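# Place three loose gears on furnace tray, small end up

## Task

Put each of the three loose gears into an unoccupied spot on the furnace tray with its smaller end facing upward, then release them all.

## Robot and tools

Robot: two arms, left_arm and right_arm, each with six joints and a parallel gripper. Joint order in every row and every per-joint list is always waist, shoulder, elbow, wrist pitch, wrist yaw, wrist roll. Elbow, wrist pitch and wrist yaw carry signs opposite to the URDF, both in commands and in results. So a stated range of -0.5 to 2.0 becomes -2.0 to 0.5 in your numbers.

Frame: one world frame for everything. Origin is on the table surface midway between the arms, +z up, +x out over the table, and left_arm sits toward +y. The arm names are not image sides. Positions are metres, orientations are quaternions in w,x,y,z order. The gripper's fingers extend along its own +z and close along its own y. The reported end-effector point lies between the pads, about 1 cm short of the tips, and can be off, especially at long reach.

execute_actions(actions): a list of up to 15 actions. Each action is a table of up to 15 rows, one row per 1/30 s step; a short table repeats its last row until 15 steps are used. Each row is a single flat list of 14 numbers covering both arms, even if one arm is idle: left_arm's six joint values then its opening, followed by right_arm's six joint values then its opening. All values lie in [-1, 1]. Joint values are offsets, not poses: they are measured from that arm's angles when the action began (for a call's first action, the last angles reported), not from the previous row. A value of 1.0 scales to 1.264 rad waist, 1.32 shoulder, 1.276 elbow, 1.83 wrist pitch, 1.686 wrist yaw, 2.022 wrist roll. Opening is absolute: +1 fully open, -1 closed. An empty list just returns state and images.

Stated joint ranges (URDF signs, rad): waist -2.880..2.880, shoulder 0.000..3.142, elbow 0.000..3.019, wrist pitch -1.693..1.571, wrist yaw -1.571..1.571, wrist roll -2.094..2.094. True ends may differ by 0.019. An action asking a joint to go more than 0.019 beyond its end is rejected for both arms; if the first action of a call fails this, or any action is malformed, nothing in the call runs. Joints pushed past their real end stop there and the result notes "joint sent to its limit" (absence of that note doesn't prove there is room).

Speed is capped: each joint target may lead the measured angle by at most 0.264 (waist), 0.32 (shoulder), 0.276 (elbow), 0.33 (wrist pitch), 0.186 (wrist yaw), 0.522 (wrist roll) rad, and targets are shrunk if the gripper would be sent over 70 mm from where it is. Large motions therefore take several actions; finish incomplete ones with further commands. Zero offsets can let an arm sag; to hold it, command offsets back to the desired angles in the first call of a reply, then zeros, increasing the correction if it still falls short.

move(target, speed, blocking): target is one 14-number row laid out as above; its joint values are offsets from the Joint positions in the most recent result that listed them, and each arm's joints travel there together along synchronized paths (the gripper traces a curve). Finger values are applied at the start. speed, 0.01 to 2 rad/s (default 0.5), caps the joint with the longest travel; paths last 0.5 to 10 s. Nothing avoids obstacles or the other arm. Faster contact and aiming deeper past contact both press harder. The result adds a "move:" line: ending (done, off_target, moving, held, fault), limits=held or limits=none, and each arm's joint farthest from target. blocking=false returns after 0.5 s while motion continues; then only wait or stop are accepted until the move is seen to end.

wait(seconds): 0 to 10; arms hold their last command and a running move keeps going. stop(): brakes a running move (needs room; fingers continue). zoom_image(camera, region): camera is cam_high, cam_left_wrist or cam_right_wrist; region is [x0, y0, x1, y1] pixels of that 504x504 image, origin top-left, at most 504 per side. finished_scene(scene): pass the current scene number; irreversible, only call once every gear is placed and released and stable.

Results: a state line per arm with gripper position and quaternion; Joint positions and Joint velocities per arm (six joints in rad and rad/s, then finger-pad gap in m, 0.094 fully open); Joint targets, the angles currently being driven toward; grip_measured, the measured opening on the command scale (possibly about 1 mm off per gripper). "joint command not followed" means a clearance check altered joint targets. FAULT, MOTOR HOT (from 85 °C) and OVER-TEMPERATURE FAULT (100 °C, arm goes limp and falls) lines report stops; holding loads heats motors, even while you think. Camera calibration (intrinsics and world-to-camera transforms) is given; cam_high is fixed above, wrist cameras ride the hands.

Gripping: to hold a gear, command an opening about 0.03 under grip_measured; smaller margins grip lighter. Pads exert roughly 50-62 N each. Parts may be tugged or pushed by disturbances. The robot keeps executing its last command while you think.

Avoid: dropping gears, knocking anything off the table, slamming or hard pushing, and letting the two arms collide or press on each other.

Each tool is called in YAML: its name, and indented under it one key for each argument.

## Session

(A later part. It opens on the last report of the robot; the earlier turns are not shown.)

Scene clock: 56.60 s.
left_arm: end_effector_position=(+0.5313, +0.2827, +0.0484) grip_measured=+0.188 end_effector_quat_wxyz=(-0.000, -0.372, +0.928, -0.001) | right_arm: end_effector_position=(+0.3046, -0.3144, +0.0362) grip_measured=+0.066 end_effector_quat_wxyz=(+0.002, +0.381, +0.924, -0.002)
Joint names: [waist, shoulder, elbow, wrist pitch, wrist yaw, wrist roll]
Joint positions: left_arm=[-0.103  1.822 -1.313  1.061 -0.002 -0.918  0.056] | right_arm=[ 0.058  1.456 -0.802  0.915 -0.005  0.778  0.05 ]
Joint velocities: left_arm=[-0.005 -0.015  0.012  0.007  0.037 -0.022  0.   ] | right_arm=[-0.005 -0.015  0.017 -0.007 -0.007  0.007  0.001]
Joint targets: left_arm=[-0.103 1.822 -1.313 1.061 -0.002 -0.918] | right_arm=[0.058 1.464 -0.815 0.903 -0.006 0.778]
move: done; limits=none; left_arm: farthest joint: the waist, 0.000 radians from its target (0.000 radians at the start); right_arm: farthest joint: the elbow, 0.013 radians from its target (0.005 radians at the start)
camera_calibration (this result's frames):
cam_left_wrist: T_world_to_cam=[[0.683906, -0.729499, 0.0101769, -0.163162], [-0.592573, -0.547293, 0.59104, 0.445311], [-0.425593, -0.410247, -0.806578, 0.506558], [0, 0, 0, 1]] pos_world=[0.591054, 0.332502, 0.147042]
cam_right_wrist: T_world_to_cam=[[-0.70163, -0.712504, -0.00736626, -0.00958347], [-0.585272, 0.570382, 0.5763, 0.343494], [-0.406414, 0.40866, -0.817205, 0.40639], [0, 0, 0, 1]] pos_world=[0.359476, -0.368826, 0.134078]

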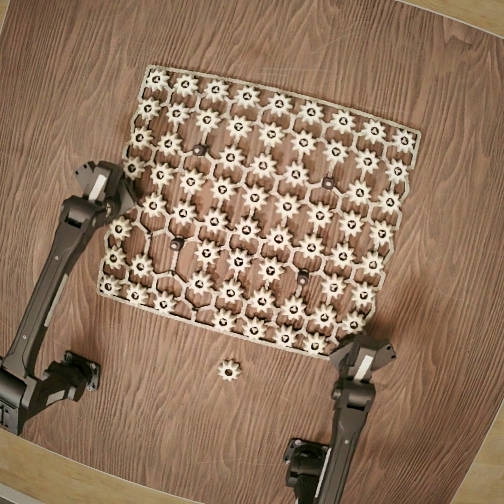

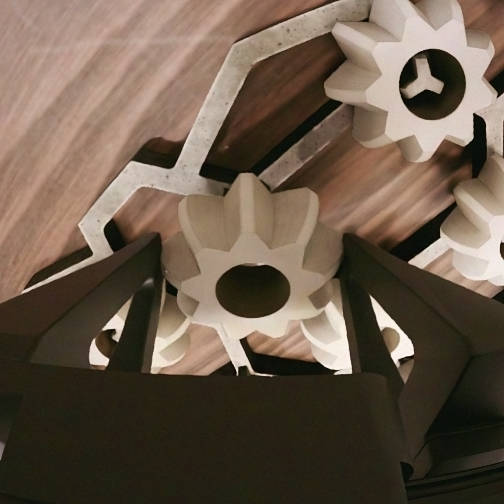

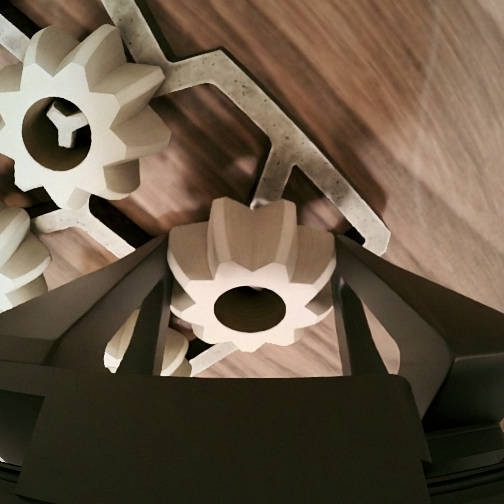

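move:
  target: [0,0,0,0,0,0,0.09, 0,0.0175,-0.003,-0.021,0,0,0.0]
  speed: 0.04

zoom_image:
  camera: "cam_right_wrist"
  region: [150,170,360,370]

Scene clock: 59.20 s.
left_arm: end_effector_position=(+0.5313, +0.2827, +0.0484) grip_measured=+0.188 end_effector_quat_wxyz=(-0.000, -0.372, +0.928, -0.001) | right_arm: end_effector_position=(+0.3048, -0.3141, +0.0291) grip_measured=+0.066 end_effector_quat_wxyz=(+0.001, +0.381, +0.924, -0.001)
Joint names: [waist, shoulder, elbow, wrist pitch, wrist yaw, wrist roll]
Joint positions: left_arm=[-0.103  1.822 -1.313  1.061 -0.002 -0.918  0.056] | right_arm=[ 0.058  1.47  -0.794  0.892 -0.003  0.778  0.05 ]
Joint velocities: left_arm=[-0.005 -0.005  0.002 -0.007  0.022 -0.022 -0.   ] | right_arm=[-0.005  0.005 -0.007  0.002 -0.037 -0.022 -0.003]
Joint targets: left_arm=[-0.103 1.822 -1.313 1.061 -0.002 -0.918] | right_arm=[0.058 1.479 -0.806 0.877 -0.005 0.778]
move: done; limits=none; left_arm: farthest joint: the waist, 0.000 radians from its target (0.000 radians at the start); right_arm: farthest joint: the wrist pitch, 0.016 radians from its target (0.039 radians at the start)
camera_calibration (this result's frames):
cam_left_wrist: T_world_to_cam=[[0.683906, -0.729499, 0.0101769, -0.163162], [-0.592573, -0.547293, 0.59104, 0.445311], [-0.425593, -0.410247, -0.806578, 0.506558], [0, 0, 0, 1]] pos_world=[0.591054, 0.332502, 0.147042]
cam_right_wrist: T_world_to_cam=[[-0.701625, -0.712493, -0.00872416, -0.00926474], [-0.585497, 0.569501, 0.576942, 0.347355], [-0.406099, 0.409905, -0.816739, 0.400809], [0, 0, 0, 1]] pos_world=[0.359643, -0.368714, 0.126872]

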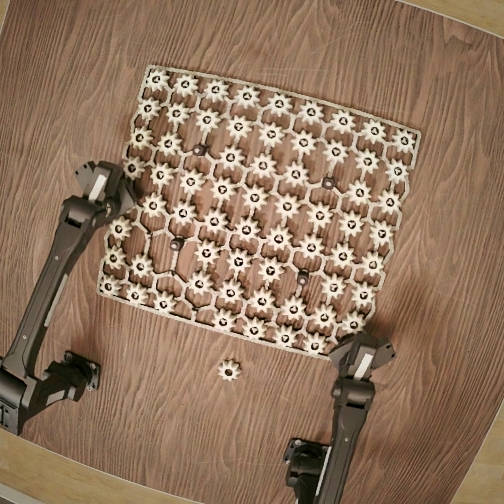

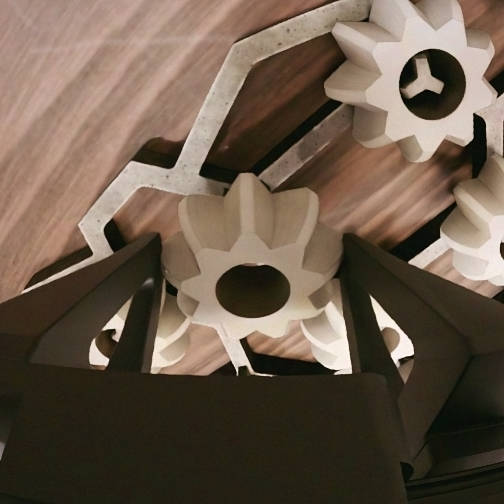

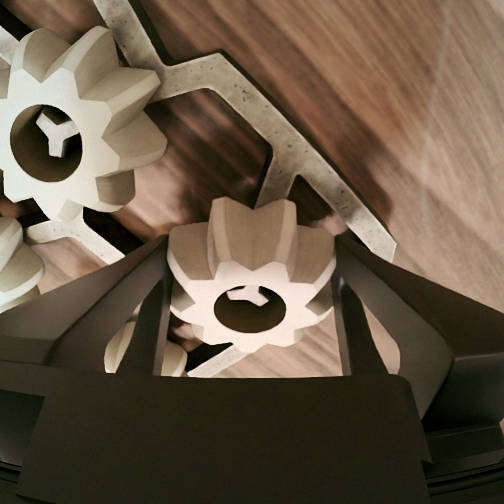

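Region (150, 170, 360, 370) of cam_right_wrist's 504x504 image, scaled by 2.400, with more detail than that image has; it fills the top 480 rows of this view, and the rest is white.

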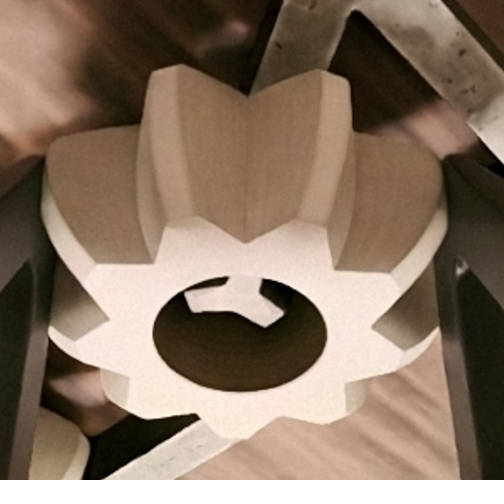

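execute_actions:
  actions:
    - [[0,0,0,0,0,0,0.09,0,0.004,-0.007,-0.005,0,0,0.04],[0,0,0,0,0,0,0.09,0,0.004,-0.007,-0.005,0,0,0.06],[0,0,0,0,0,0,0.09,0,0.004,-0.007,-0.005,0,0,0.07],[0,0,0,0,0,0,0.09,0,0.004,-0.007,-0.005,0,0,0.08],[0,0,0,0,0,0,0.09,0,0.004,-0.007,-0.005,0,0,0.09],[0,0,0,0,0,0,0.09,0,0.004,-0.007,-0.005,0,0,0.1],[0,0,0,0,0,0,0.09,0,0.004,-0.007,-0.005,0,0,0.11],[0,0,0,0,0,0,0.09,0,0.004,-0.007,-0.005,0,0,0.12],[0,0,0,0,0,0,0.09,0,0.004,-0.007,-0.005,0,0,0.13],[0,0,0,0,0,0,0.09,0,0.004,-0.007,-0.005,0,0,0.14],[0,0,0,0,0,0,0.09,0,0.004,-0.007,-0.005,0,0,0.15],[0,0,0,0,0,0,0.09,0,0.004,-0.007,-0.005,0,0,0.16],[0,0,0,0,0,0,0.09,0,0.004,-0.007,-0.005,0,0,0.18],[0,0,0,0,0,0,0.09,0,0.004,-0.007,-0.005,0,0,0.2],[0,0,0,0,0,0,0.09,0,0.004,-0.007,-0.005,0,0,0.22]]
    - [[0,0,0,0,0,0,0.09,0,0.004,-0.007,-0.005,0,0,0.25],[0,0,0,0,0,0,0.09,0,0.004,-0.007,-0.005,0,0,0.28],[0,0,0,0,0,0,0.09,0,0.004,-0.007,-0.005,0,0,0.31],[0,0,0,0,0,0,0.09,0,0.004,-0.007,-0.005,0,0,0.34],[0,0,0,0,0,0,0.09,0,0.004,-0.007,-0.005,0,0,0.37],[0,0,0,0,0,0,0.09,0,0.004,-0.007,-0.005,0,0,0.4],[0,0,0,0,0,0,0.09,0,0.004,-0.007,-0.005,0,0,0.42]]

zoom_image:
  camera: "cam_right_wrist"
  region: [100,130,400,380]

Scene clock: 61.07 s.
left_arm: end_effector_position=(+0.5313, +0.2827, +0.0484) grip_measured=+0.188 end_effector_quat_wxyz=(-0.000, -0.372, +0.928, -0.001) | right_arm: end_effector_position=(+0.3046, -0.3141, +0.0290) grip_measured=+0.418 end_effector_quat_wxyz=(+0.001, +0.381, +0.924, -0.001)
Joint names: [waist, shoulder, elbow, wrist pitch, wrist yaw, wrist roll]
Joint positions: left_arm=[-0.103  1.822 -1.313  1.061 -0.002 -0.918  0.056] | right_arm=[ 0.058  1.47  -0.793  0.892 -0.003  0.778  0.067]
Joint velocities: left_arm=[-0.005  0.005  0.012  0.007 -0.037  0.051  0.   ] | right_arm=[-0.005  0.005 -0.002 -0.002  0.007 -0.022  0.   ]
Joint targets: left_arm=[-0.103 1.822 -1.313 1.061 -0.002 -0.918] | right_arm=[0.058 1.476 -0.802 0.883 -0.003 0.778]
camera_calibration (this result's frames):
cam_left_wrist: T_world_to_cam=[[0.683906, -0.729499, 0.0101769, -0.163162], [-0.592573, -0.547293, 0.59104, 0.445311], [-0.425593, -0.410247, -0.806578, 0.506558], [0, 0, 0, 1]] pos_world=[0.591054, 0.332502, 0.147042]
cam_right_wrist: T_world_to_cam=[[-0.701628, -0.712493, -0.00845755, -0.00940179], [-0.585276, 0.569501, 0.577166, 0.347238], [-0.40641, 0.409906, -0.816583, 0.400732], [0, 0, 0, 1]] pos_world=[0.359495, -0.368713, 0.126737]

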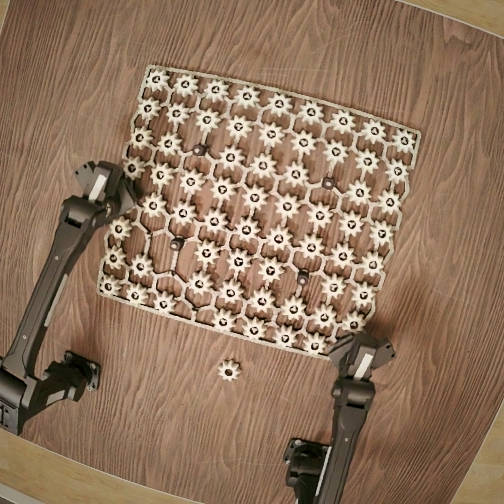

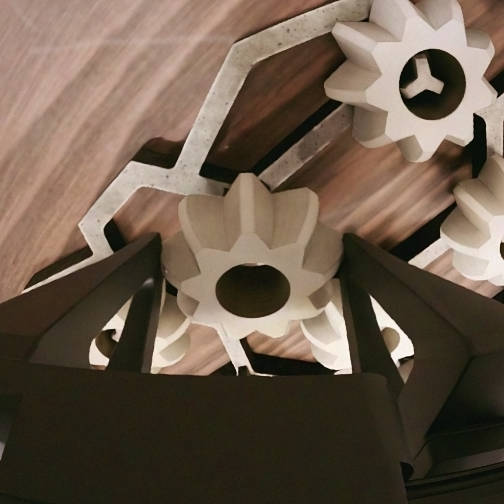

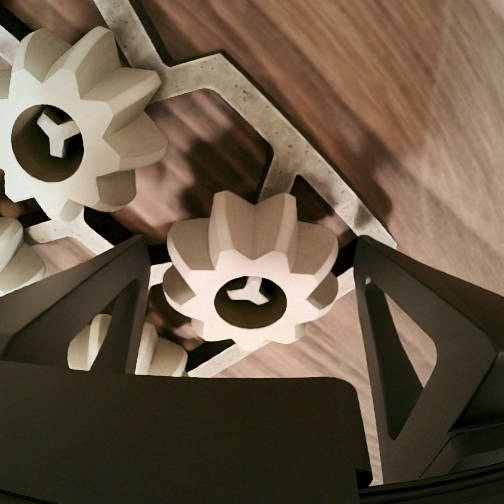

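Region (100, 130, 400, 380) of cam_right_wrist's 504x504 image, scaled by 1.680, with more detail than that image has.

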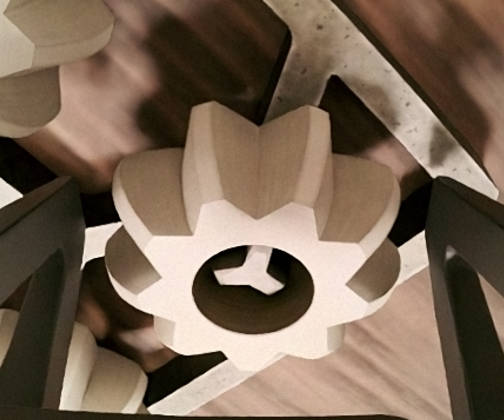

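execute_actions:
  actions:
    - [[0,0,-0.003,-0.007,0,0,0.09,0,-0.0225,-0.044,0.004,0,0,0.42],[0,0,-0.002,-0.008,0,0,0.09,0,-0.0265,-0.047,0.006,0,0,0.42],[0,0,-0.001,-0.009,0,0,0.09,0,-0.0305,-0.049,0.009,0,0,0.42],[0,0,0,-0.010,0,0,0.09,0,-0.0345,-0.052,0.013,0,0,0.42],[0,0,0.001,-0.011,0,0,0.09,0,-0.0385,-0.054,0.018,0,0,0.42],[0,0,0.002,-0.012,0,0,0.09,0,-0.0425,-0.057,0.024,0,0,0.42],[0,0,0.003,-0.013,0,0,0.09,0,-0.0465,-0.059,0.03,0,0,0.42],[0,0,0.004,-0.014,0,0,0.09,0,-0.0505,-0.062,0.036,0,0,0.42],[0,0,0.005,-0.015,0,0,0.09,0,-0.0545,-0.064,0.042,0,0,0.42],[0,0,0.006,-0.016,0,0,0.09,0,-0.0585,-0.067,0.048,0,0,0.42],[0,0,0.007,-0.018,0,0,0.09,0,-0.0625,-0.069,0.054,0,0,0.42],[0,0,0.008,-0.019,0,0,0.09,0,-0.0665,-0.072,0.059,0,0,0.42],[0,0,0.008,-0.02,0,0,0.09,0,-0.0705,-0.074,0.064,0,0,0.42],[0,0,0.008,-0.021,0,0,0.09,0,-0.0745,-0.077,0.069,0,0,0.42],[0,0,0.008,-0.022,0,0,0.09,0,-0.079,-0.08,0.074,0,0,0.42]]

Scene clock: 69.07 s.
left_arm: end_effector_position=(+0.5308, +0.2827, +0.0472) grip_measured=+0.188 end_effector_quat_wxyz=(+0.000, -0.372, +0.928, -0.001) | right_arm: end_effector_position=(+0.3086, -0.3142, +0.0693) grip_measured=+0.418 end_effector_quat_wxyz=(+0.010, +0.381, +0.924, +0.002)
Joint names: [waist, shoulder, elbow, wrist pitch, wrist yaw, wrist roll]
Joint positions: left_arm=[-0.103  1.822 -1.31   1.057 -0.002 -0.918  0.056] | right_arm=[ 0.058  1.396 -0.845  0.999 -0.003  0.778  0.067]
Joint velocities: left_arm=[-0.015 -0.005  0.022  0.002 -0.007  0.081 -0.002] | right_arm=[-0.005 -0.161 -0.071  0.281  0.007 -0.007  0.   ]
Joint targets: left_arm=[-0.103 1.822 -1.303 1.021 -0.002 -0.918] | right_arm=[0.058 1.366 -0.895 1.028 -0.003 0.778]
camera_calibration (this result's frames):
cam_left_wrist: T_world_to_cam=[[0.683898, -0.729498, 0.010779, -0.162817], [-0.593018, -0.547222, 0.590658, 0.445995], [-0.424985, -0.410342, -0.80685, 0.50519], [0, 0, 0, 1]] pos_world=[0.590531, 0.332585, 0.145937]
cam_right_wrist: T_world_to_cam=[[-0.701331, -0.712494, -0.0220524, -0.0054489], [-0.596393, 0.569543, 0.565629, 0.330518], [-0.390447, 0.409845, -0.824365, 0.430881], [0, 0, 0, 1]] pos_world=[0.361533, -0.368721, 0.168133]

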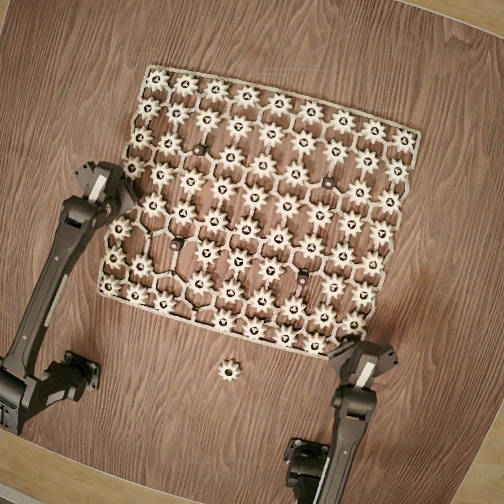

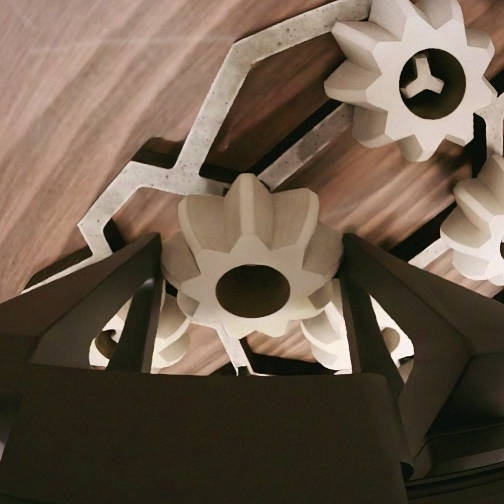

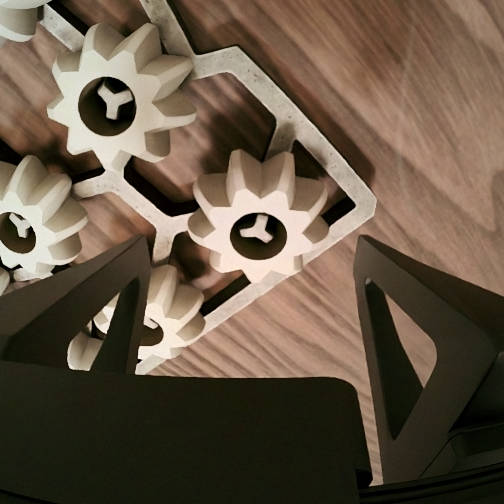

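wait:
  seconds: 0

Scene clock: 69.70 s.
left_arm: end_effector_position=(+0.5308, +0.2827, +0.0472) grip_measured=+0.188 end_effector_quat_wxyz=(+0.000, -0.372, +0.928, -0.001) | right_arm: end_effector_position=(+0.3079, -0.3141, +0.0759) grip_measured=+0.418 end_effector_quat_wxyz=(+0.011, +0.381, +0.924, +0.003)
Joint names: [waist, shoulder, elbow, wrist pitch, wrist yaw, wrist roll]
Joint positions: left_arm=[-0.103  1.822 -1.31   1.057 -0.002 -0.918  0.056] | right_arm=[ 0.058  1.383 -0.852  1.017 -0.003  0.778  0.067]
Joint velocities: left_arm=[-0.005  0.005  0.007 -0.002  0.037 -0.007  0.001] | right_arm=[-0.015 -0.005  0.022  0.017 -0.022  0.022 -0.   ]
Joint targets: left_arm=[-0.103 1.822 -1.303 1.021 -0.002 -0.918] | right_arm=[0.058 1.366 -0.895 1.028 -0.003 0.778]
camera_calibration (this result's frames):
cam_left_wrist: T_world_to_cam=[[0.683898, -0.729498, 0.010779, -0.162817], [-0.593018, -0.547222, 0.590658, 0.445995], [-0.424985, -0.410342, -0.80685, 0.50519], [0, 0, 0, 1]] pos_world=[0.590531, 0.332585, 0.145937]
cam_right_wrist: T_world_to_cam=[[-0.701288, -0.712494, -0.0233848, -0.00569626], [-0.597471, 0.569547, 0.564486, 0.326787], [-0.388874, 0.409839, -0.825111, 0.435631], [0, 0, 0, 1]] pos_world=[0.360657, -0.368718, 0.174844]

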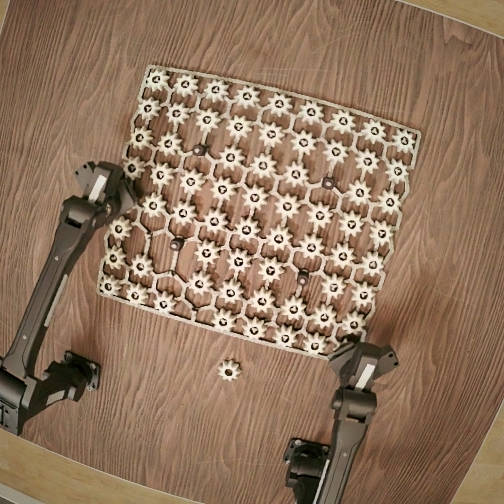

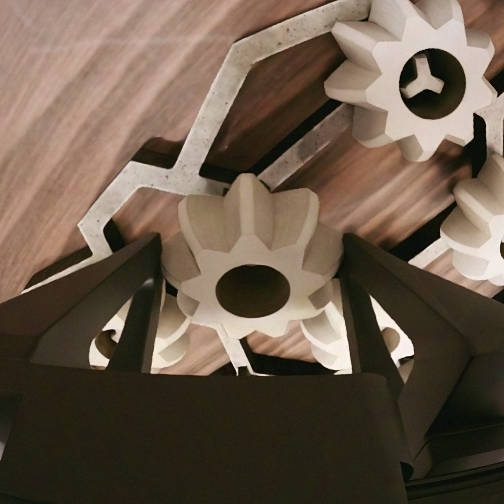

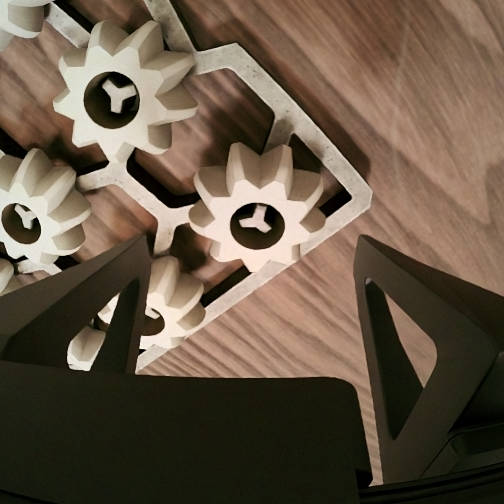

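zoom_image:
  camera: "cam_left_wrist"
  region: [200,240,310,330]

zoom_image:
  camera: "cam_left_wrist"
  region: [60,140,440,400]

Region (200, 240, 310, 330) of cam_left_wrist's 504x504 image, scaled by 4.582, with more detail than that image has; it fills the top 412 rows of this view, and the rest is white.

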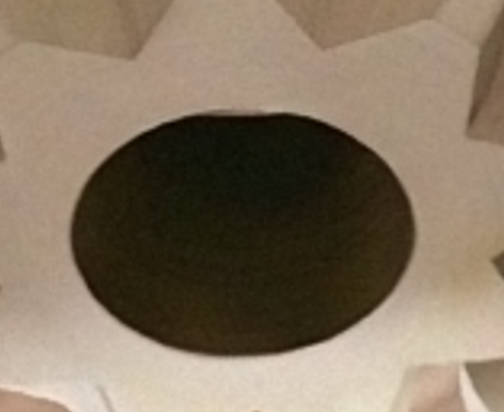

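Region (60, 140, 440, 400) of cam_left_wrist's 504x504 image, scaled by 1.326, with more detail than that image has; it fills the top 345 rows of this view, and the rest is white.

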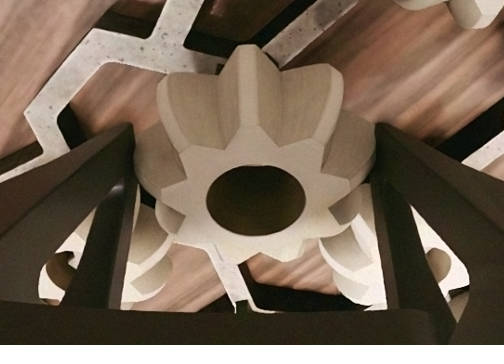

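execute_actions:
  actions:
    - [[0,-0.026,-0.038,0,0,0,0.09,0,-0.01,-0.02,0,0,0,0.6],[0,-0.028,-0.04,0,0,0,0.09,0,-0.01,-0.02,0,0,0,0.6],[0,-0.03,-0.042,0,0,0,0.09,0,-0.01,-0.02,0,0,0,0.6],[0,-0.032,-0.044,0,0,0,0.09,0,-0.01,-0.02,0,0,0,0.6],[0,-0.034,-0.046,0,0,0,0.09,0,-0.01,-0.02,0,0,0,0.6],[0,-0.036,-0.048,0,0,0,0.09,0,-0.01,-0.02,0,0,0,0.6],[0,-0.038,-0.05,0,0,0,0.09,0,-0.01,-0.02,0,0,0,0.6],[0,-0.04,-0.051,0.003,0,0,0.09,0,-0.01,-0.02,0,0,0,0.6],[0,-0.041,-0.052,0.006,0,0,0.09,0,-0.01,-0.02,0,0,0,0.6],[0,-0.042,-0.053,0.009,0,0,0.09,0,-0.01,-0.02,0,0,0,0.6],[0,-0.043,-0.054,0.012,0,0,0.09,0,-0.01,-0.02,0,0,0,0.6],[0,-0.044,-0.055,0.015,0,0,0.09,0,-0.01,-0.02,0,0,0,0.6],[0,-0.045,-0.056,0.017,0,0,0.09,0,-0.01,-0.02,0,0,0,0.6],[0,-0.046,-0.057,0.019,0,0,0.09,0,-0.01,-0.02,0,0,0,0.6],[0,-0.046,-0.057,0.02,0,0,0.09,0,-0.01,-0.02,0,0,0,0.6]]

wait:
  seconds: 0.3

Scene clock: 74.23 s.
left_arm: end_effector_position=(+0.5290, +0.2831, +0.0513) grip_measured=+0.188 end_effector_quat_wxyz=(-0.004, -0.372, +0.928, +0.001) | right_arm: end_effector_position=(+0.3079, -0.3141, +0.0759) grip_measured=+0.598 end_effector_quat_wxyz=(+0.011, +0.381, +0.924, +0.003)
Joint names: [waist, shoulder, elbow, wrist pitch, wrist yaw, wrist roll]
Joint positions: left_arm=[-0.103  1.818 -1.316  1.077 -0.002 -0.918  0.056] | right_arm=[ 0.058  1.383 -0.852  1.017 -0.003  0.778  0.075]
Joint velocities: left_arm=[-0.015 -0.034 -0.017  0.1    0.022 -0.007  0.   ] | right_arm=[-0.015 -0.015 -0.007 -0.002  0.007  0.081  0.   ]
Joint targets: left_arm=[-0.103 1.761 -1.382 1.093 -0.002 -0.918] | right_arm=[0.058 1.370 -0.877 1.017 -0.003 0.778]
camera_calibration (this result's frames):
cam_left_wrist: T_world_to_cam=[[0.683963, -0.729511, 0.0027166, -0.160967], [-0.587244, -0.548362, 0.595352, 0.439735], [-0.432826, -0.408794, -0.80346, 0.511367], [0, 0, 0, 1]] pos_world=[0.589661, 0.332751, 0.149503]
cam_right_wrist: T_world_to_cam=[[-0.701288, -0.712494, -0.0233848, -0.00569626], [-0.597471, 0.569547, 0.564486, 0.326787], [-0.388874, 0.409839, -0.825111, 0.435631], [0, 0, 0, 1]] pos_world=[0.360657, -0.368718, 0.174844]

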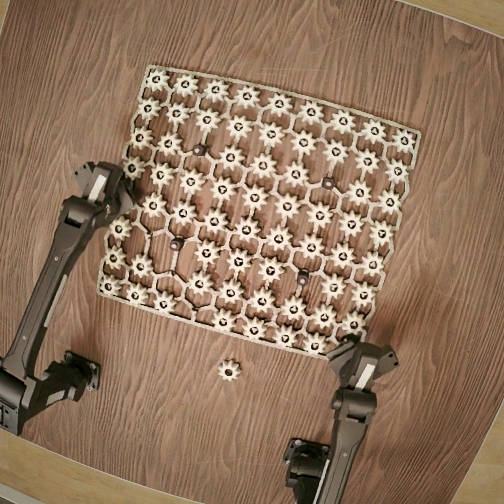

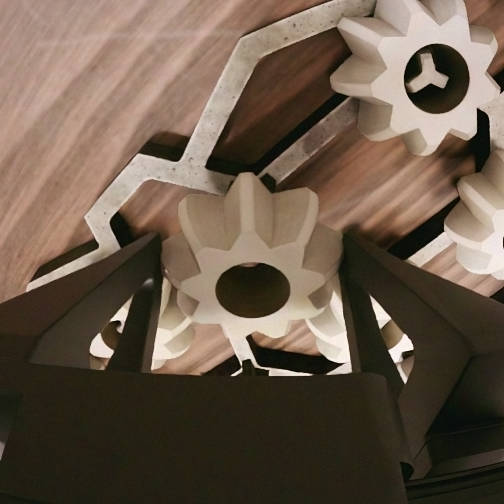

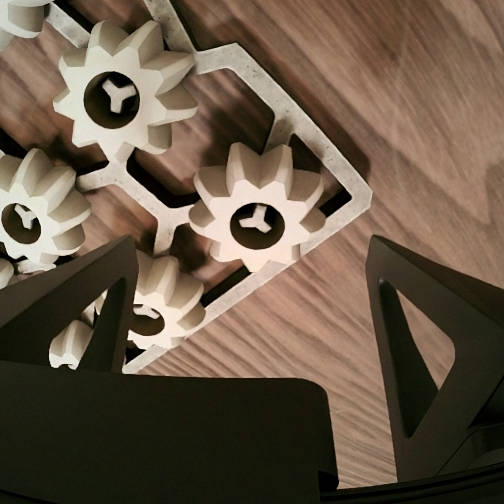

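Scene clock: 74.53 s.
left_arm: end_effector_position=(+0.5291, +0.2831, +0.0544) grip_measured=+0.188 end_effector_quat_wxyz=(-0.003, -0.372, +0.928, +0.001) | right_arm: end_effector_position=(+0.3079, -0.3141, +0.0759) grip_measured=+0.598 end_effector_quat_wxyz=(+0.011, +0.381, +0.924, +0.003)
Joint names: [waist, shoulder, elbow, wrist pitch, wrist yaw, wrist roll]
Joint positions: left_arm=[-0.103  1.814 -1.319  1.083 -0.002 -0.918  0.056] | right_arm=[ 0.058  1.383 -0.852  1.017 -0.003  0.778  0.075]
Joint velocities: left_arm=[-0.005 -0.015 -0.012  0.012 -0.022  0.022 -0.001] | right_arm=[-0.005 -0.005  0.017  0.007 -0.095 -0.007  0.001]
Joint targets: left_arm=[-0.103 1.761 -1.382 1.093 -0.002 -0.918] | right_arm=[0.058 1.370 -0.877 1.017 -0.003 0.778]
wait: 0.30 s; no rest
camera_calibration (this result's frames):
cam_left_wrist: T_world_to_cam=[[0.683958, -0.729511, 0.00392097, -0.161112], [-0.588141, -0.54822, 0.594596, 0.438381], [-0.431615, -0.408985, -0.804015, 0.513376], [0, 0, 0, 1]] pos_world=[0.589605, 0.332759, 0.152734]
cam_right_wrist: T_world_to_cam=[[-0.701288, -0.712494, -0.0233848, -0.00569626], [-0.597471, 0.569547, 0.564486, 0.326787], [-0.388874, 0.409839, -0.825111, 0.435631], [0, 0, 0, 1]] pos_world=[0.360657, -0.368718, 0.174844]

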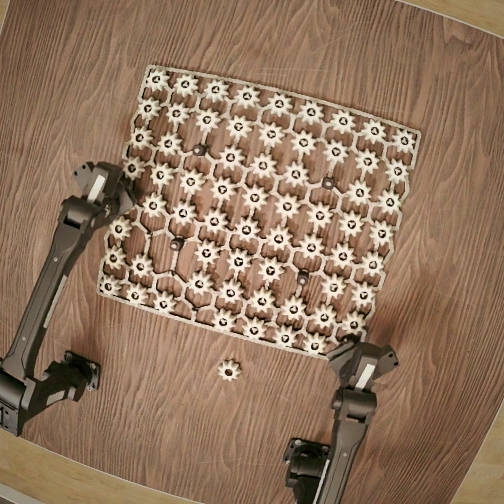

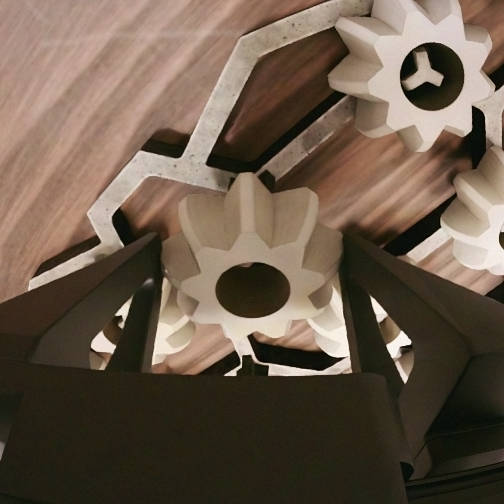

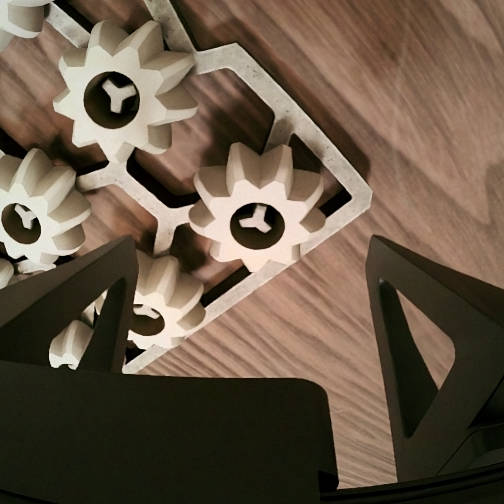

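execute_actions:
  actions: []

Scene clock: 75.77 s.
left_arm: end_effector_position=(+0.5291, +0.2831, +0.0544) grip_measured=+0.188 end_effector_quat_wxyz=(-0.003, -0.372, +0.928, +0.001) | right_arm: end_effector_position=(+0.3079, -0.3141, +0.0759) grip_measured=+0.598 end_effector_quat_wxyz=(+0.011, +0.381, +0.924, +0.003)
Joint names: [waist, shoulder, elbow, wrist pitch, wrist yaw, wrist roll]
Joint positions: left_arm=[-0.103  1.814 -1.319  1.083 -0.002 -0.918  0.056] | right_arm=[ 0.058  1.383 -0.852  1.017 -0.003  0.778  0.075]
Joint velocities: left_arm=[-0.005  0.005 -0.007 -0.002  0.007  0.007 -0.   ] | right_arm=[ 0.005 -0.005 -0.007 -0.017  0.037  0.037  0.001]
Joint targets: left_arm=[-0.103 1.761 -1.382 1.093 -0.002 -0.918] | right_arm=[0.058 1.370 -0.877 1.017 -0.003 0.778]
camera_calibration (this result's frames):
cam_left_wrist: T_world_to_cam=[[0.683958, -0.729511, 0.00392097, -0.161112], [-0.588141, -0.54822, 0.594596, 0.438381], [-0.431615, -0.408985, -0.804015, 0.513376], [0, 0, 0, 1]] pos_world=[0.589605, 0.332759, 0.152734]
cam_right_wrist: T_world_to_cam=[[-0.701288, -0.712494, -0.0233848, -0.00569626], [-0.597471, 0.569547, 0.564486, 0.326787], [-0.388874, 0.409839, -0.825111, 0.435631], [0, 0, 0, 1]] pos_world=[0.360657, -0.368718, 0.174844]

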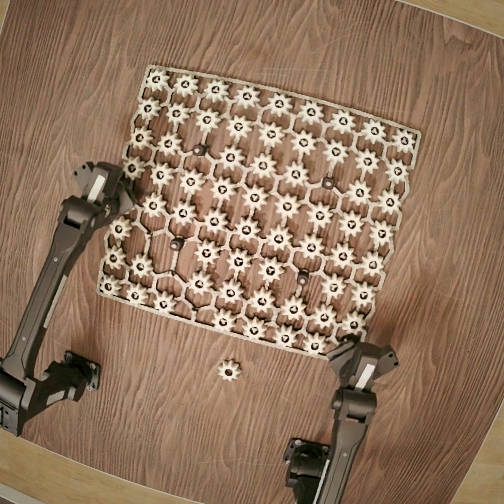

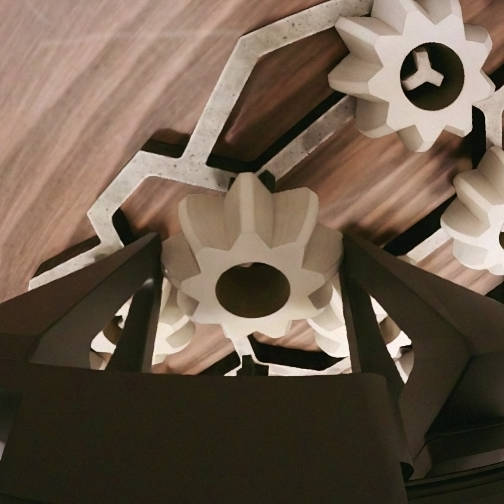

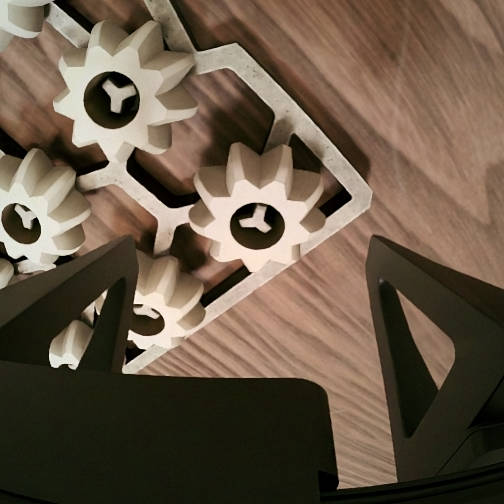

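move:
  target: [0.0127,-0.035,-0.045,-0.0148,0,0,0.09, 0.69,-0.035,-0.035,0.04,0,0.426,0.6]
  speed: 0.5

zoom_image:
  camera: "cam_left_wrist"
  region: [150,150,360,350]

Scene clock: 79.73 s.
left_arm: end_effector_position=(+0.5303, +0.2843, +0.0525) grip_measured=+0.188 end_effector_quat_wxyz=(+0.000, -0.373, +0.928, -0.001) | right_arm: end_effector_position=(+0.1743, -0.0536, +0.0834) grip_measured=+0.598 end_effector_quat_wxyz=(-0.001, +0.370, +0.929, -0.008)
Joint names: [waist, shoulder, elbow, wrist pitch, wrist yaw, wrist roll]
Joint positions: left_arm=[-0.101  1.814 -1.313  1.068 -0.002 -0.918  0.056] | right_arm=[ 0.932  1.36  -0.852  1.079 -0.003  1.628  0.075]
Joint velocities: left_arm=[-0.005 -0.005  0.002  0.012 -0.007  0.051 -0.002] | right_arm=[-0.015 -0.005 -0.012  0.002  0.007 -0.022  0.   ]
Joint targets: left_arm=[-0.087 1.768 -1.376 1.056 -0.002 -0.918] | right_arm=[0.930 1.337 -0.896 1.090 -0.003 1.640]
move: off_target (left_arm, right_arm); limits=none; left_arm: farthest joint: the elbow, 0.063 radians from its target (0.058 radians at the start); right_arm: farthest joint: the elbow, 0.045 radians from its target (0.045 radians at the start)
camera_calibration (this result's frames):
cam_left_wrist: T_world_to_cam=[[0.685844, -0.727672, 0.0105448, -0.162937], [-0.591589, -0.549027, 0.590417, 0.443179], [-0.423841, -0.411172, -0.80703, 0.509501], [0, 0, 0, 1]] pos_world=[0.589876, 0.334245, 0.15124]
cam_right_wrist: T_world_to_cam=[[-0.684032, -0.729427, 0.00602678, 0.0800571], [-0.593693, 0.561508, 0.576401, 0.0922729], [-0.423826, 0.390698, -0.817145, 0.287493], [0, 0, 0, 1]] pos_world=[0.231391, -0.105739, 0.181255]

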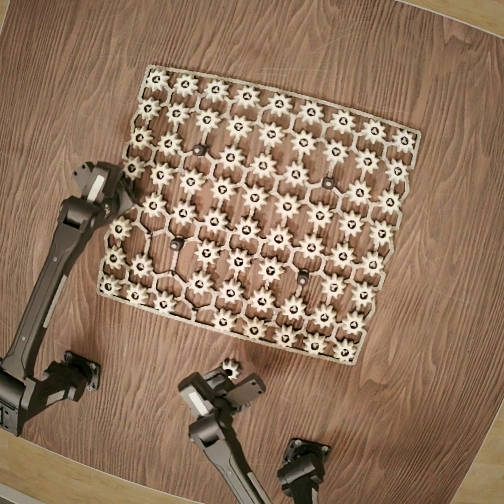

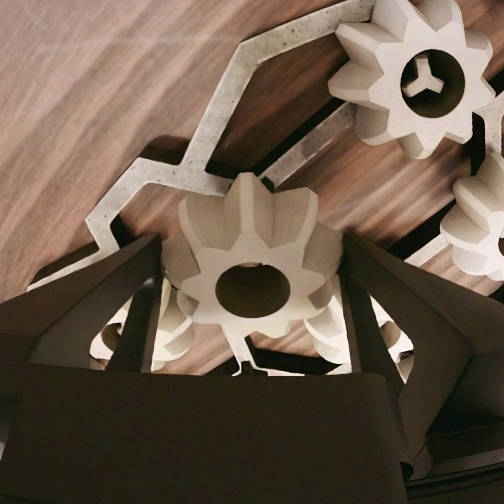

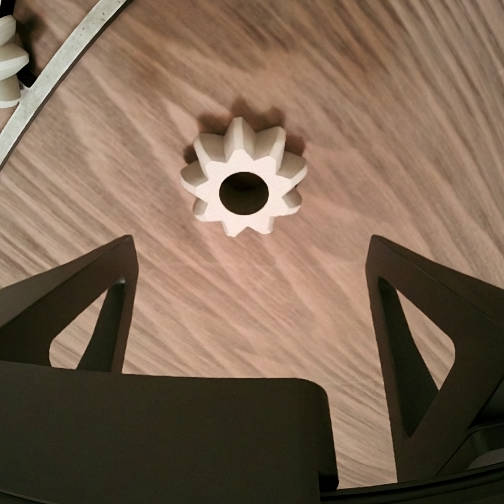

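Region (150, 150, 360, 350) of cam_left_wrist's 504x504 image, scaled by 2.400, with more detail than that image has; it fills the top 480 rows of this view, and the rest is white.

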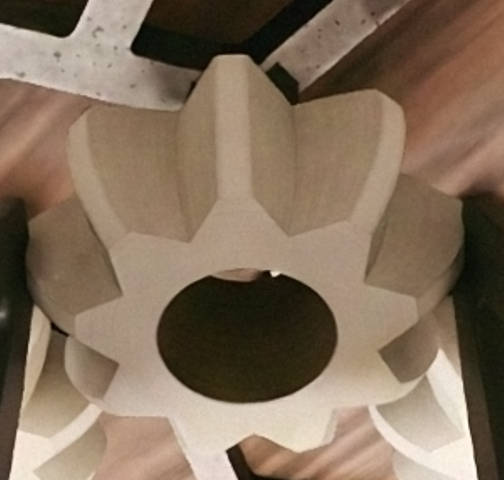

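move:
  target: [0.0127,-0.035,-0.045,-0.009,0,0,0.09, 0.0134,0.0535,0.0345,-0.081,0,0.013,0.6]
  speed: 0.15

zoom_image:
  camera: "cam_left_wrist"
  region: [150,150,360,350]

Scene clock: 82.67 s.
left_arm: end_effector_position=(+0.5303, +0.2857, +0.0516) grip_measured=+0.188 end_effector_quat_wxyz=(+0.001, -0.374, +0.927, -0.001) | right_arm: end_effector_position=(+0.1780, -0.0459, +0.0503) grip_measured=+0.598 end_effector_quat_wxyz=(+0.004, +0.374, +0.927, +0.007)
Joint names: [waist, shoulder, elbow, wrist pitch, wrist yaw, wrist roll]
Joint positions: left_arm=[-0.098  1.814 -1.31   1.065 -0.002 -0.918  0.056] | right_arm=[ 0.938  1.415 -0.804  0.944 -0.003  1.643  0.075]
Joint velocities: left_arm=[-0.005  0.005  0.002 -0.002  0.051 -0.066 -0.   ] | right_arm=[ 0.005 -0.005  0.012  0.022  0.007 -0.066 -0.   ]
Joint targets: left_arm=[-0.085 1.768 -1.371 1.052 -0.002 -0.918] | right_arm=[0.949 1.430 -0.808 0.931 -0.003 1.654]
move: off_target (left_arm); limits=none; left_arm: farthest joint: the elbow, 0.060 radians from its target (0.057 radians at the start); right_arm: farthest joint: the shoulder, 0.016 radians from its target (0.071 radians at the start)
camera_calibration (this result's frames):
cam_left_wrist: T_world_to_cam=[[0.687772, -0.725836, 0.011448, -0.163513], [-0.590788, -0.550503, 0.589844, 0.444498], [-0.421828, -0.412441, -0.807436, 0.508668], [0, 0, 0, 1]] pos_world=[0.589634, 0.33581, 0.150405]
cam_right_wrist: T_world_to_cam=[[-0.690193, -0.723144, -0.0263873, 0.0914663], [-0.600846, 0.552385, 0.577802, 0.110016], [-0.403258, 0.41465, -0.81575, 0.256391], [0, 0, 0, 1]] pos_world=[0.232624, -0.10094, 0.147997]

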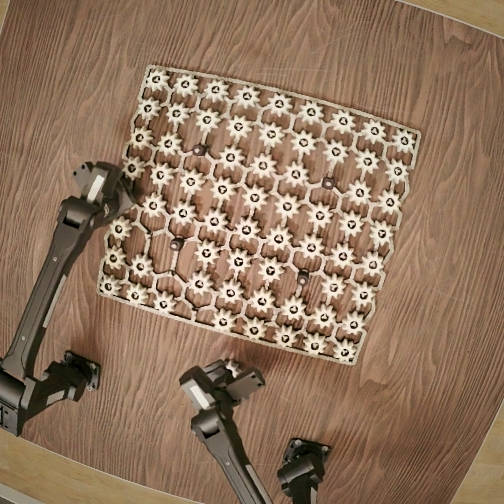

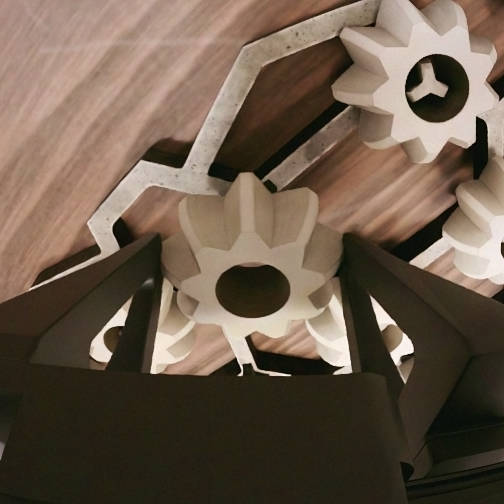

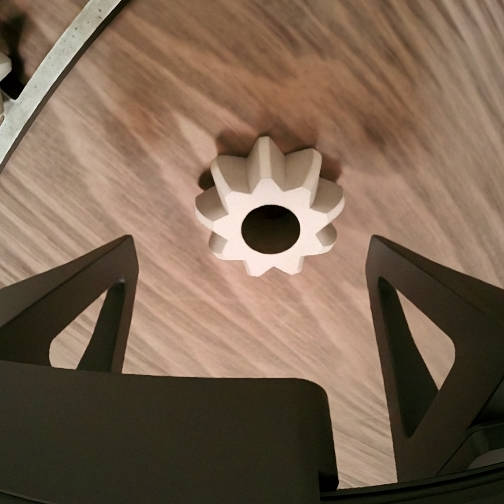

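Region (150, 150, 360, 350) of cam_left_wrist's 504x504 image, scaled by 2.400, with more detail than that image has; it fills the top 480 rows of this view, and the rest is white.

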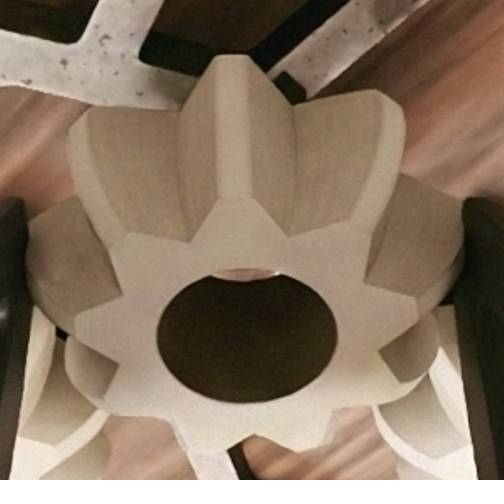

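move:
  target: [0.008,0.022,-0.045,-0.012,0,0,0.09, 0,0.066,0.034,-0.067,0,0.005,0.6]
  speed: 0.08

zoom_image:
  camera: "cam_left_wrist"
  region: [150,150,360,350]

Scene clock: 86.07 s.
left_arm: end_effector_position=(+0.5285, +0.2860, +0.0490) grip_measured=+0.188 end_effector_quat_wxyz=(-0.002, -0.374, +0.927, +0.000) | right_arm: end_effector_position=(+0.1766, -0.0476, +0.0138) grip_measured=+0.598 end_effector_quat_wxyz=(+0.003, +0.374, +0.927, +0.004)
Joint names: [waist, shoulder, elbow, wrist pitch, wrist yaw, wrist roll]
Joint positions: left_arm=[-0.098  1.816 -1.306  1.065 -0.002 -0.918  0.056] | right_arm=[ 0.938  1.485 -0.758  0.834 -0.003  1.643  0.075]
Joint velocities: left_arm=[-0.005  0.005  0.012  0.012  0.11  -0.051  0.   ] | right_arm=[ 0.005  0.005 -0.007 -0.002  0.037  0.022  0.   ]
Joint targets: left_arm=[-0.088 1.843 -1.368 1.043 -0.002 -0.918] | right_arm=[0.938 1.502 -0.761 0.821 -0.003 1.653]
move: off_target (left_arm); limits=none; left_arm: farthest joint: the elbow, 0.061 radians from its target (0.057 radians at the start); right_arm: farthest joint: the shoulder, 0.017 radians from its target (0.088 radians at the start)
camera_calibration (this result's frames):
cam_left_wrist: T_world_to_cam=[[0.687829, -0.725845, 0.00632969, -0.161793], [-0.586996, -0.55108, 0.593081, 0.443093], [-0.426997, -0.411654, -0.805118, 0.508314], [0, 0, 0, 1]] pos_world=[0.588428, 0.335993, 0.147487]
cam_right_wrist: T_world_to_cam=[[-0.69057, -0.723001, -0.0195393, 0.0882647], [-0.598094, 0.555659, 0.577518, 0.130878], [-0.406689, 0.410503, -0.816144, 0.22715], [0, 0, 0, 1]] pos_world=[0.23161, -0.102154, 0.111528]

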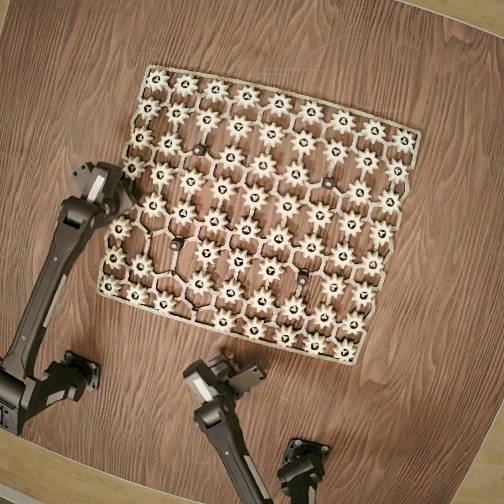

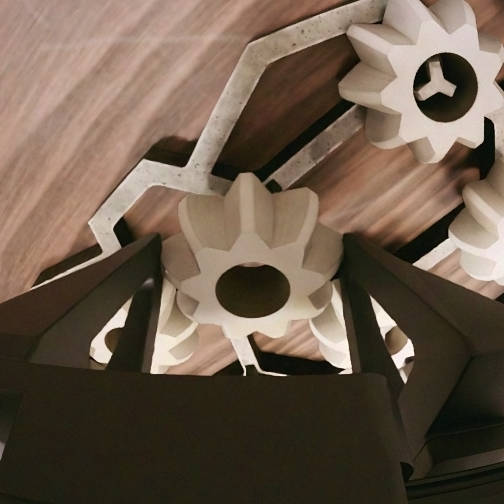

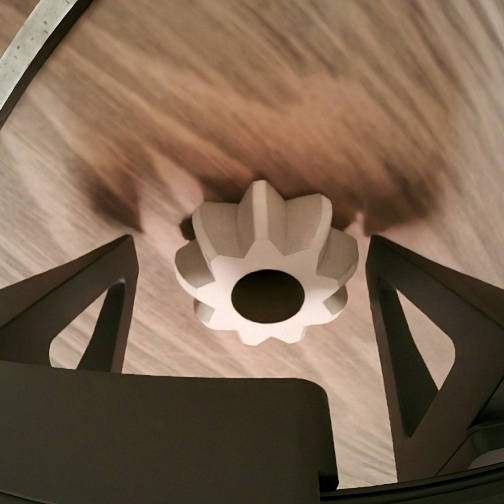

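Region (150, 150, 360, 350) of cam_left_wrist's 504x504 image, scaled by 2.400, with more detail than that image has; it fills the top 480 rows of this view, and the rest is white.

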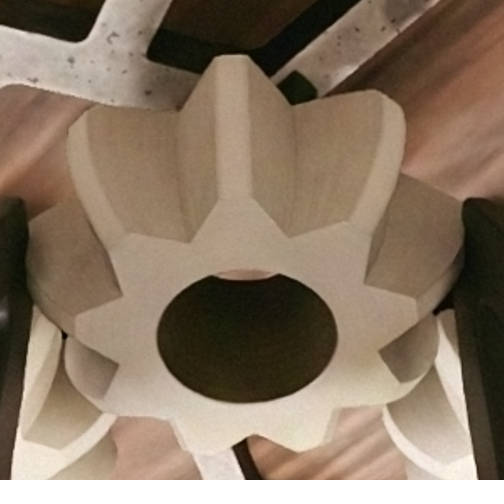

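execute_actions:
  actions:
    - [[0,-0.015,-0.048,0,0,0,0.09, 0,0.006,-0.003,-0.005,0,0,0.55],[0,-0.018,-0.05,0,0,0,0.09, 0,0.006,-0.003,-0.005,0,0,0.52],[0,-0.02,-0.052,0,0,0,0.09, 0,0.006,-0.003,-0.005,0,0,0.49],[0,-0.022,-0.054,0,0,0,0.09, 0,0.006,-0.003,-0.005,0,0,0.46],[0,-0.022,-0.056,0,0,0,0.09, 0,0.006,-0.003,-0.005,0,0,0.43],[0,-0.022,-0.058,0,0,0,0.09, 0,0.006,-0.003,-0.005,0,0,0.40],[0,-0.022,-0.06,0,0,0,0.09, 0,0.006,-0.003,-0.005,0,0,0.37],[0,-0.022,-0.062,0,0,0,0.09, 0,0.006,-0.003,-0.005,0,0,0.34],[0,-0.022,-0.064,0,0,0,0.09, 0,0.006,-0.003,-0.005,0,0,0.31],[0,-0.022,-0.066,0,0,0,0.09, 0,0.006,-0.003,-0.005,0,0,0.29],[0,-0.022,-0.066,0,0,0,0.09, 0,0.006,-0.003,-0.005,0,0,0.27],[0,-0.022,-0.066,0,0,0,0.09, 0,0.006,-0.003,-0.005,0,0,0.25],[0,-0.022,-0.066,0,0,0,0.09, 0,0.006,-0.003,-0.005,0,0,0.23],[0,-0.022,-0.066,0,0,0,0.09, 0,0.006,-0.003,-0.005,0,0,0.22],[0,-0.022,-0.066,0,0,0,0.09, 0,0.006,-0.003,-0.005,0,0,0.21]]

Scene clock: 88.03 s.
left_arm: end_effector_position=(+0.5382, +0.2845, +0.0567) grip_measured=+0.188 end_effector_quat_wxyz=(+0.008, -0.374, +0.927, -0.006) | right_arm: end_effector_position=(+0.1754, -0.0491, +0.0127) grip_measured=+0.220 end_effector_quat_wxyz=(+0.002, +0.374, +0.927, +0.002)
Joint names: [waist, shoulder, elbow, wrist pitch, wrist yaw, wrist roll]
Joint positions: left_arm=[-0.098  1.816 -1.329  1.065 -0.002 -0.918  0.056] | right_arm=[ 0.938  1.485 -0.754  0.834 -0.003  1.643  0.057]
Joint velocities: left_arm=[ 0.015 -0.005 -0.017 -0.022 -0.081 -0.037 -0.003] | right_arm=[-0.015  0.005  0.012  0.007 -0.022 -0.051 -0.008]
Joint targets: left_arm=[-0.098 1.787 -1.391 1.065 -0.002 -0.918] | right_arm=[0.938 1.493 -0.762 0.825 -0.003 1.643]
camera_calibration (this result's frames):
cam_left_wrist: T_world_to_cam=[[0.687481, -0.725792, 0.0243916, -0.170435], [-0.600286, -0.549057, 0.581544, 0.450624], [-0.408688, -0.414442, -0.813149, 0.509456], [0, 0, 0, 1]] pos_world=[0.595883, 0.334858, 0.156363]
cam_right_wrist: T_world_to_cam=[[-0.690613, -0.723053, -0.015734, 0.0862958], [-0.596685, 0.557351, 0.577345, 0.131431], [-0.408682, 0.40811, -0.816349, 0.226598], [0, 0, 0, 1]] pos_world=[0.230627, -0.103334, 0.11046]

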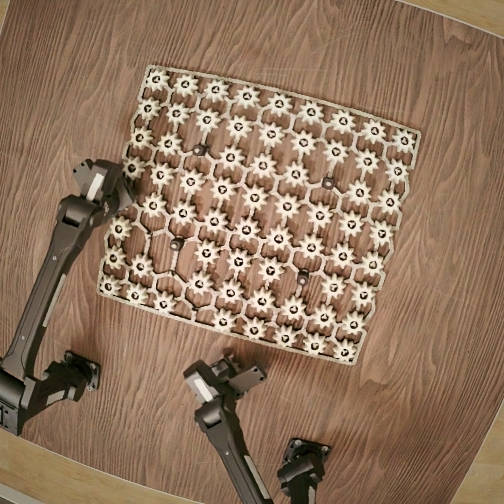

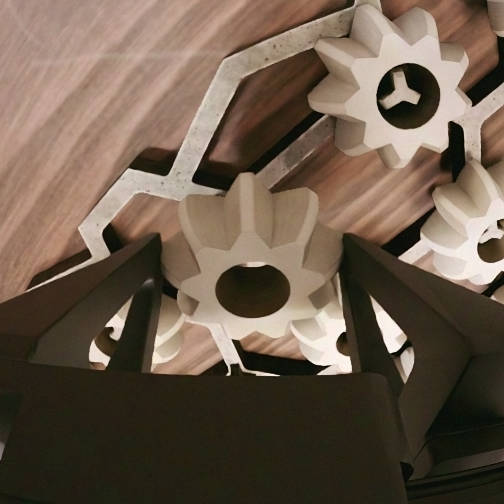

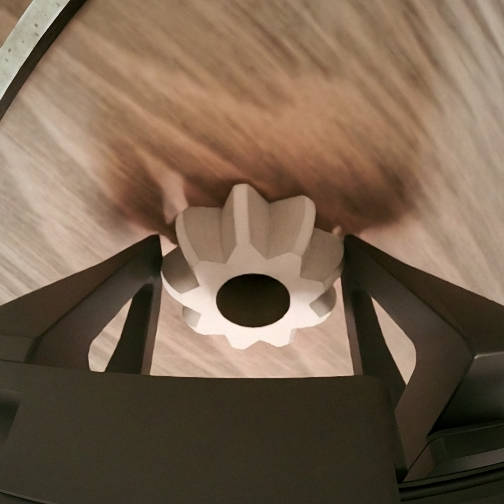

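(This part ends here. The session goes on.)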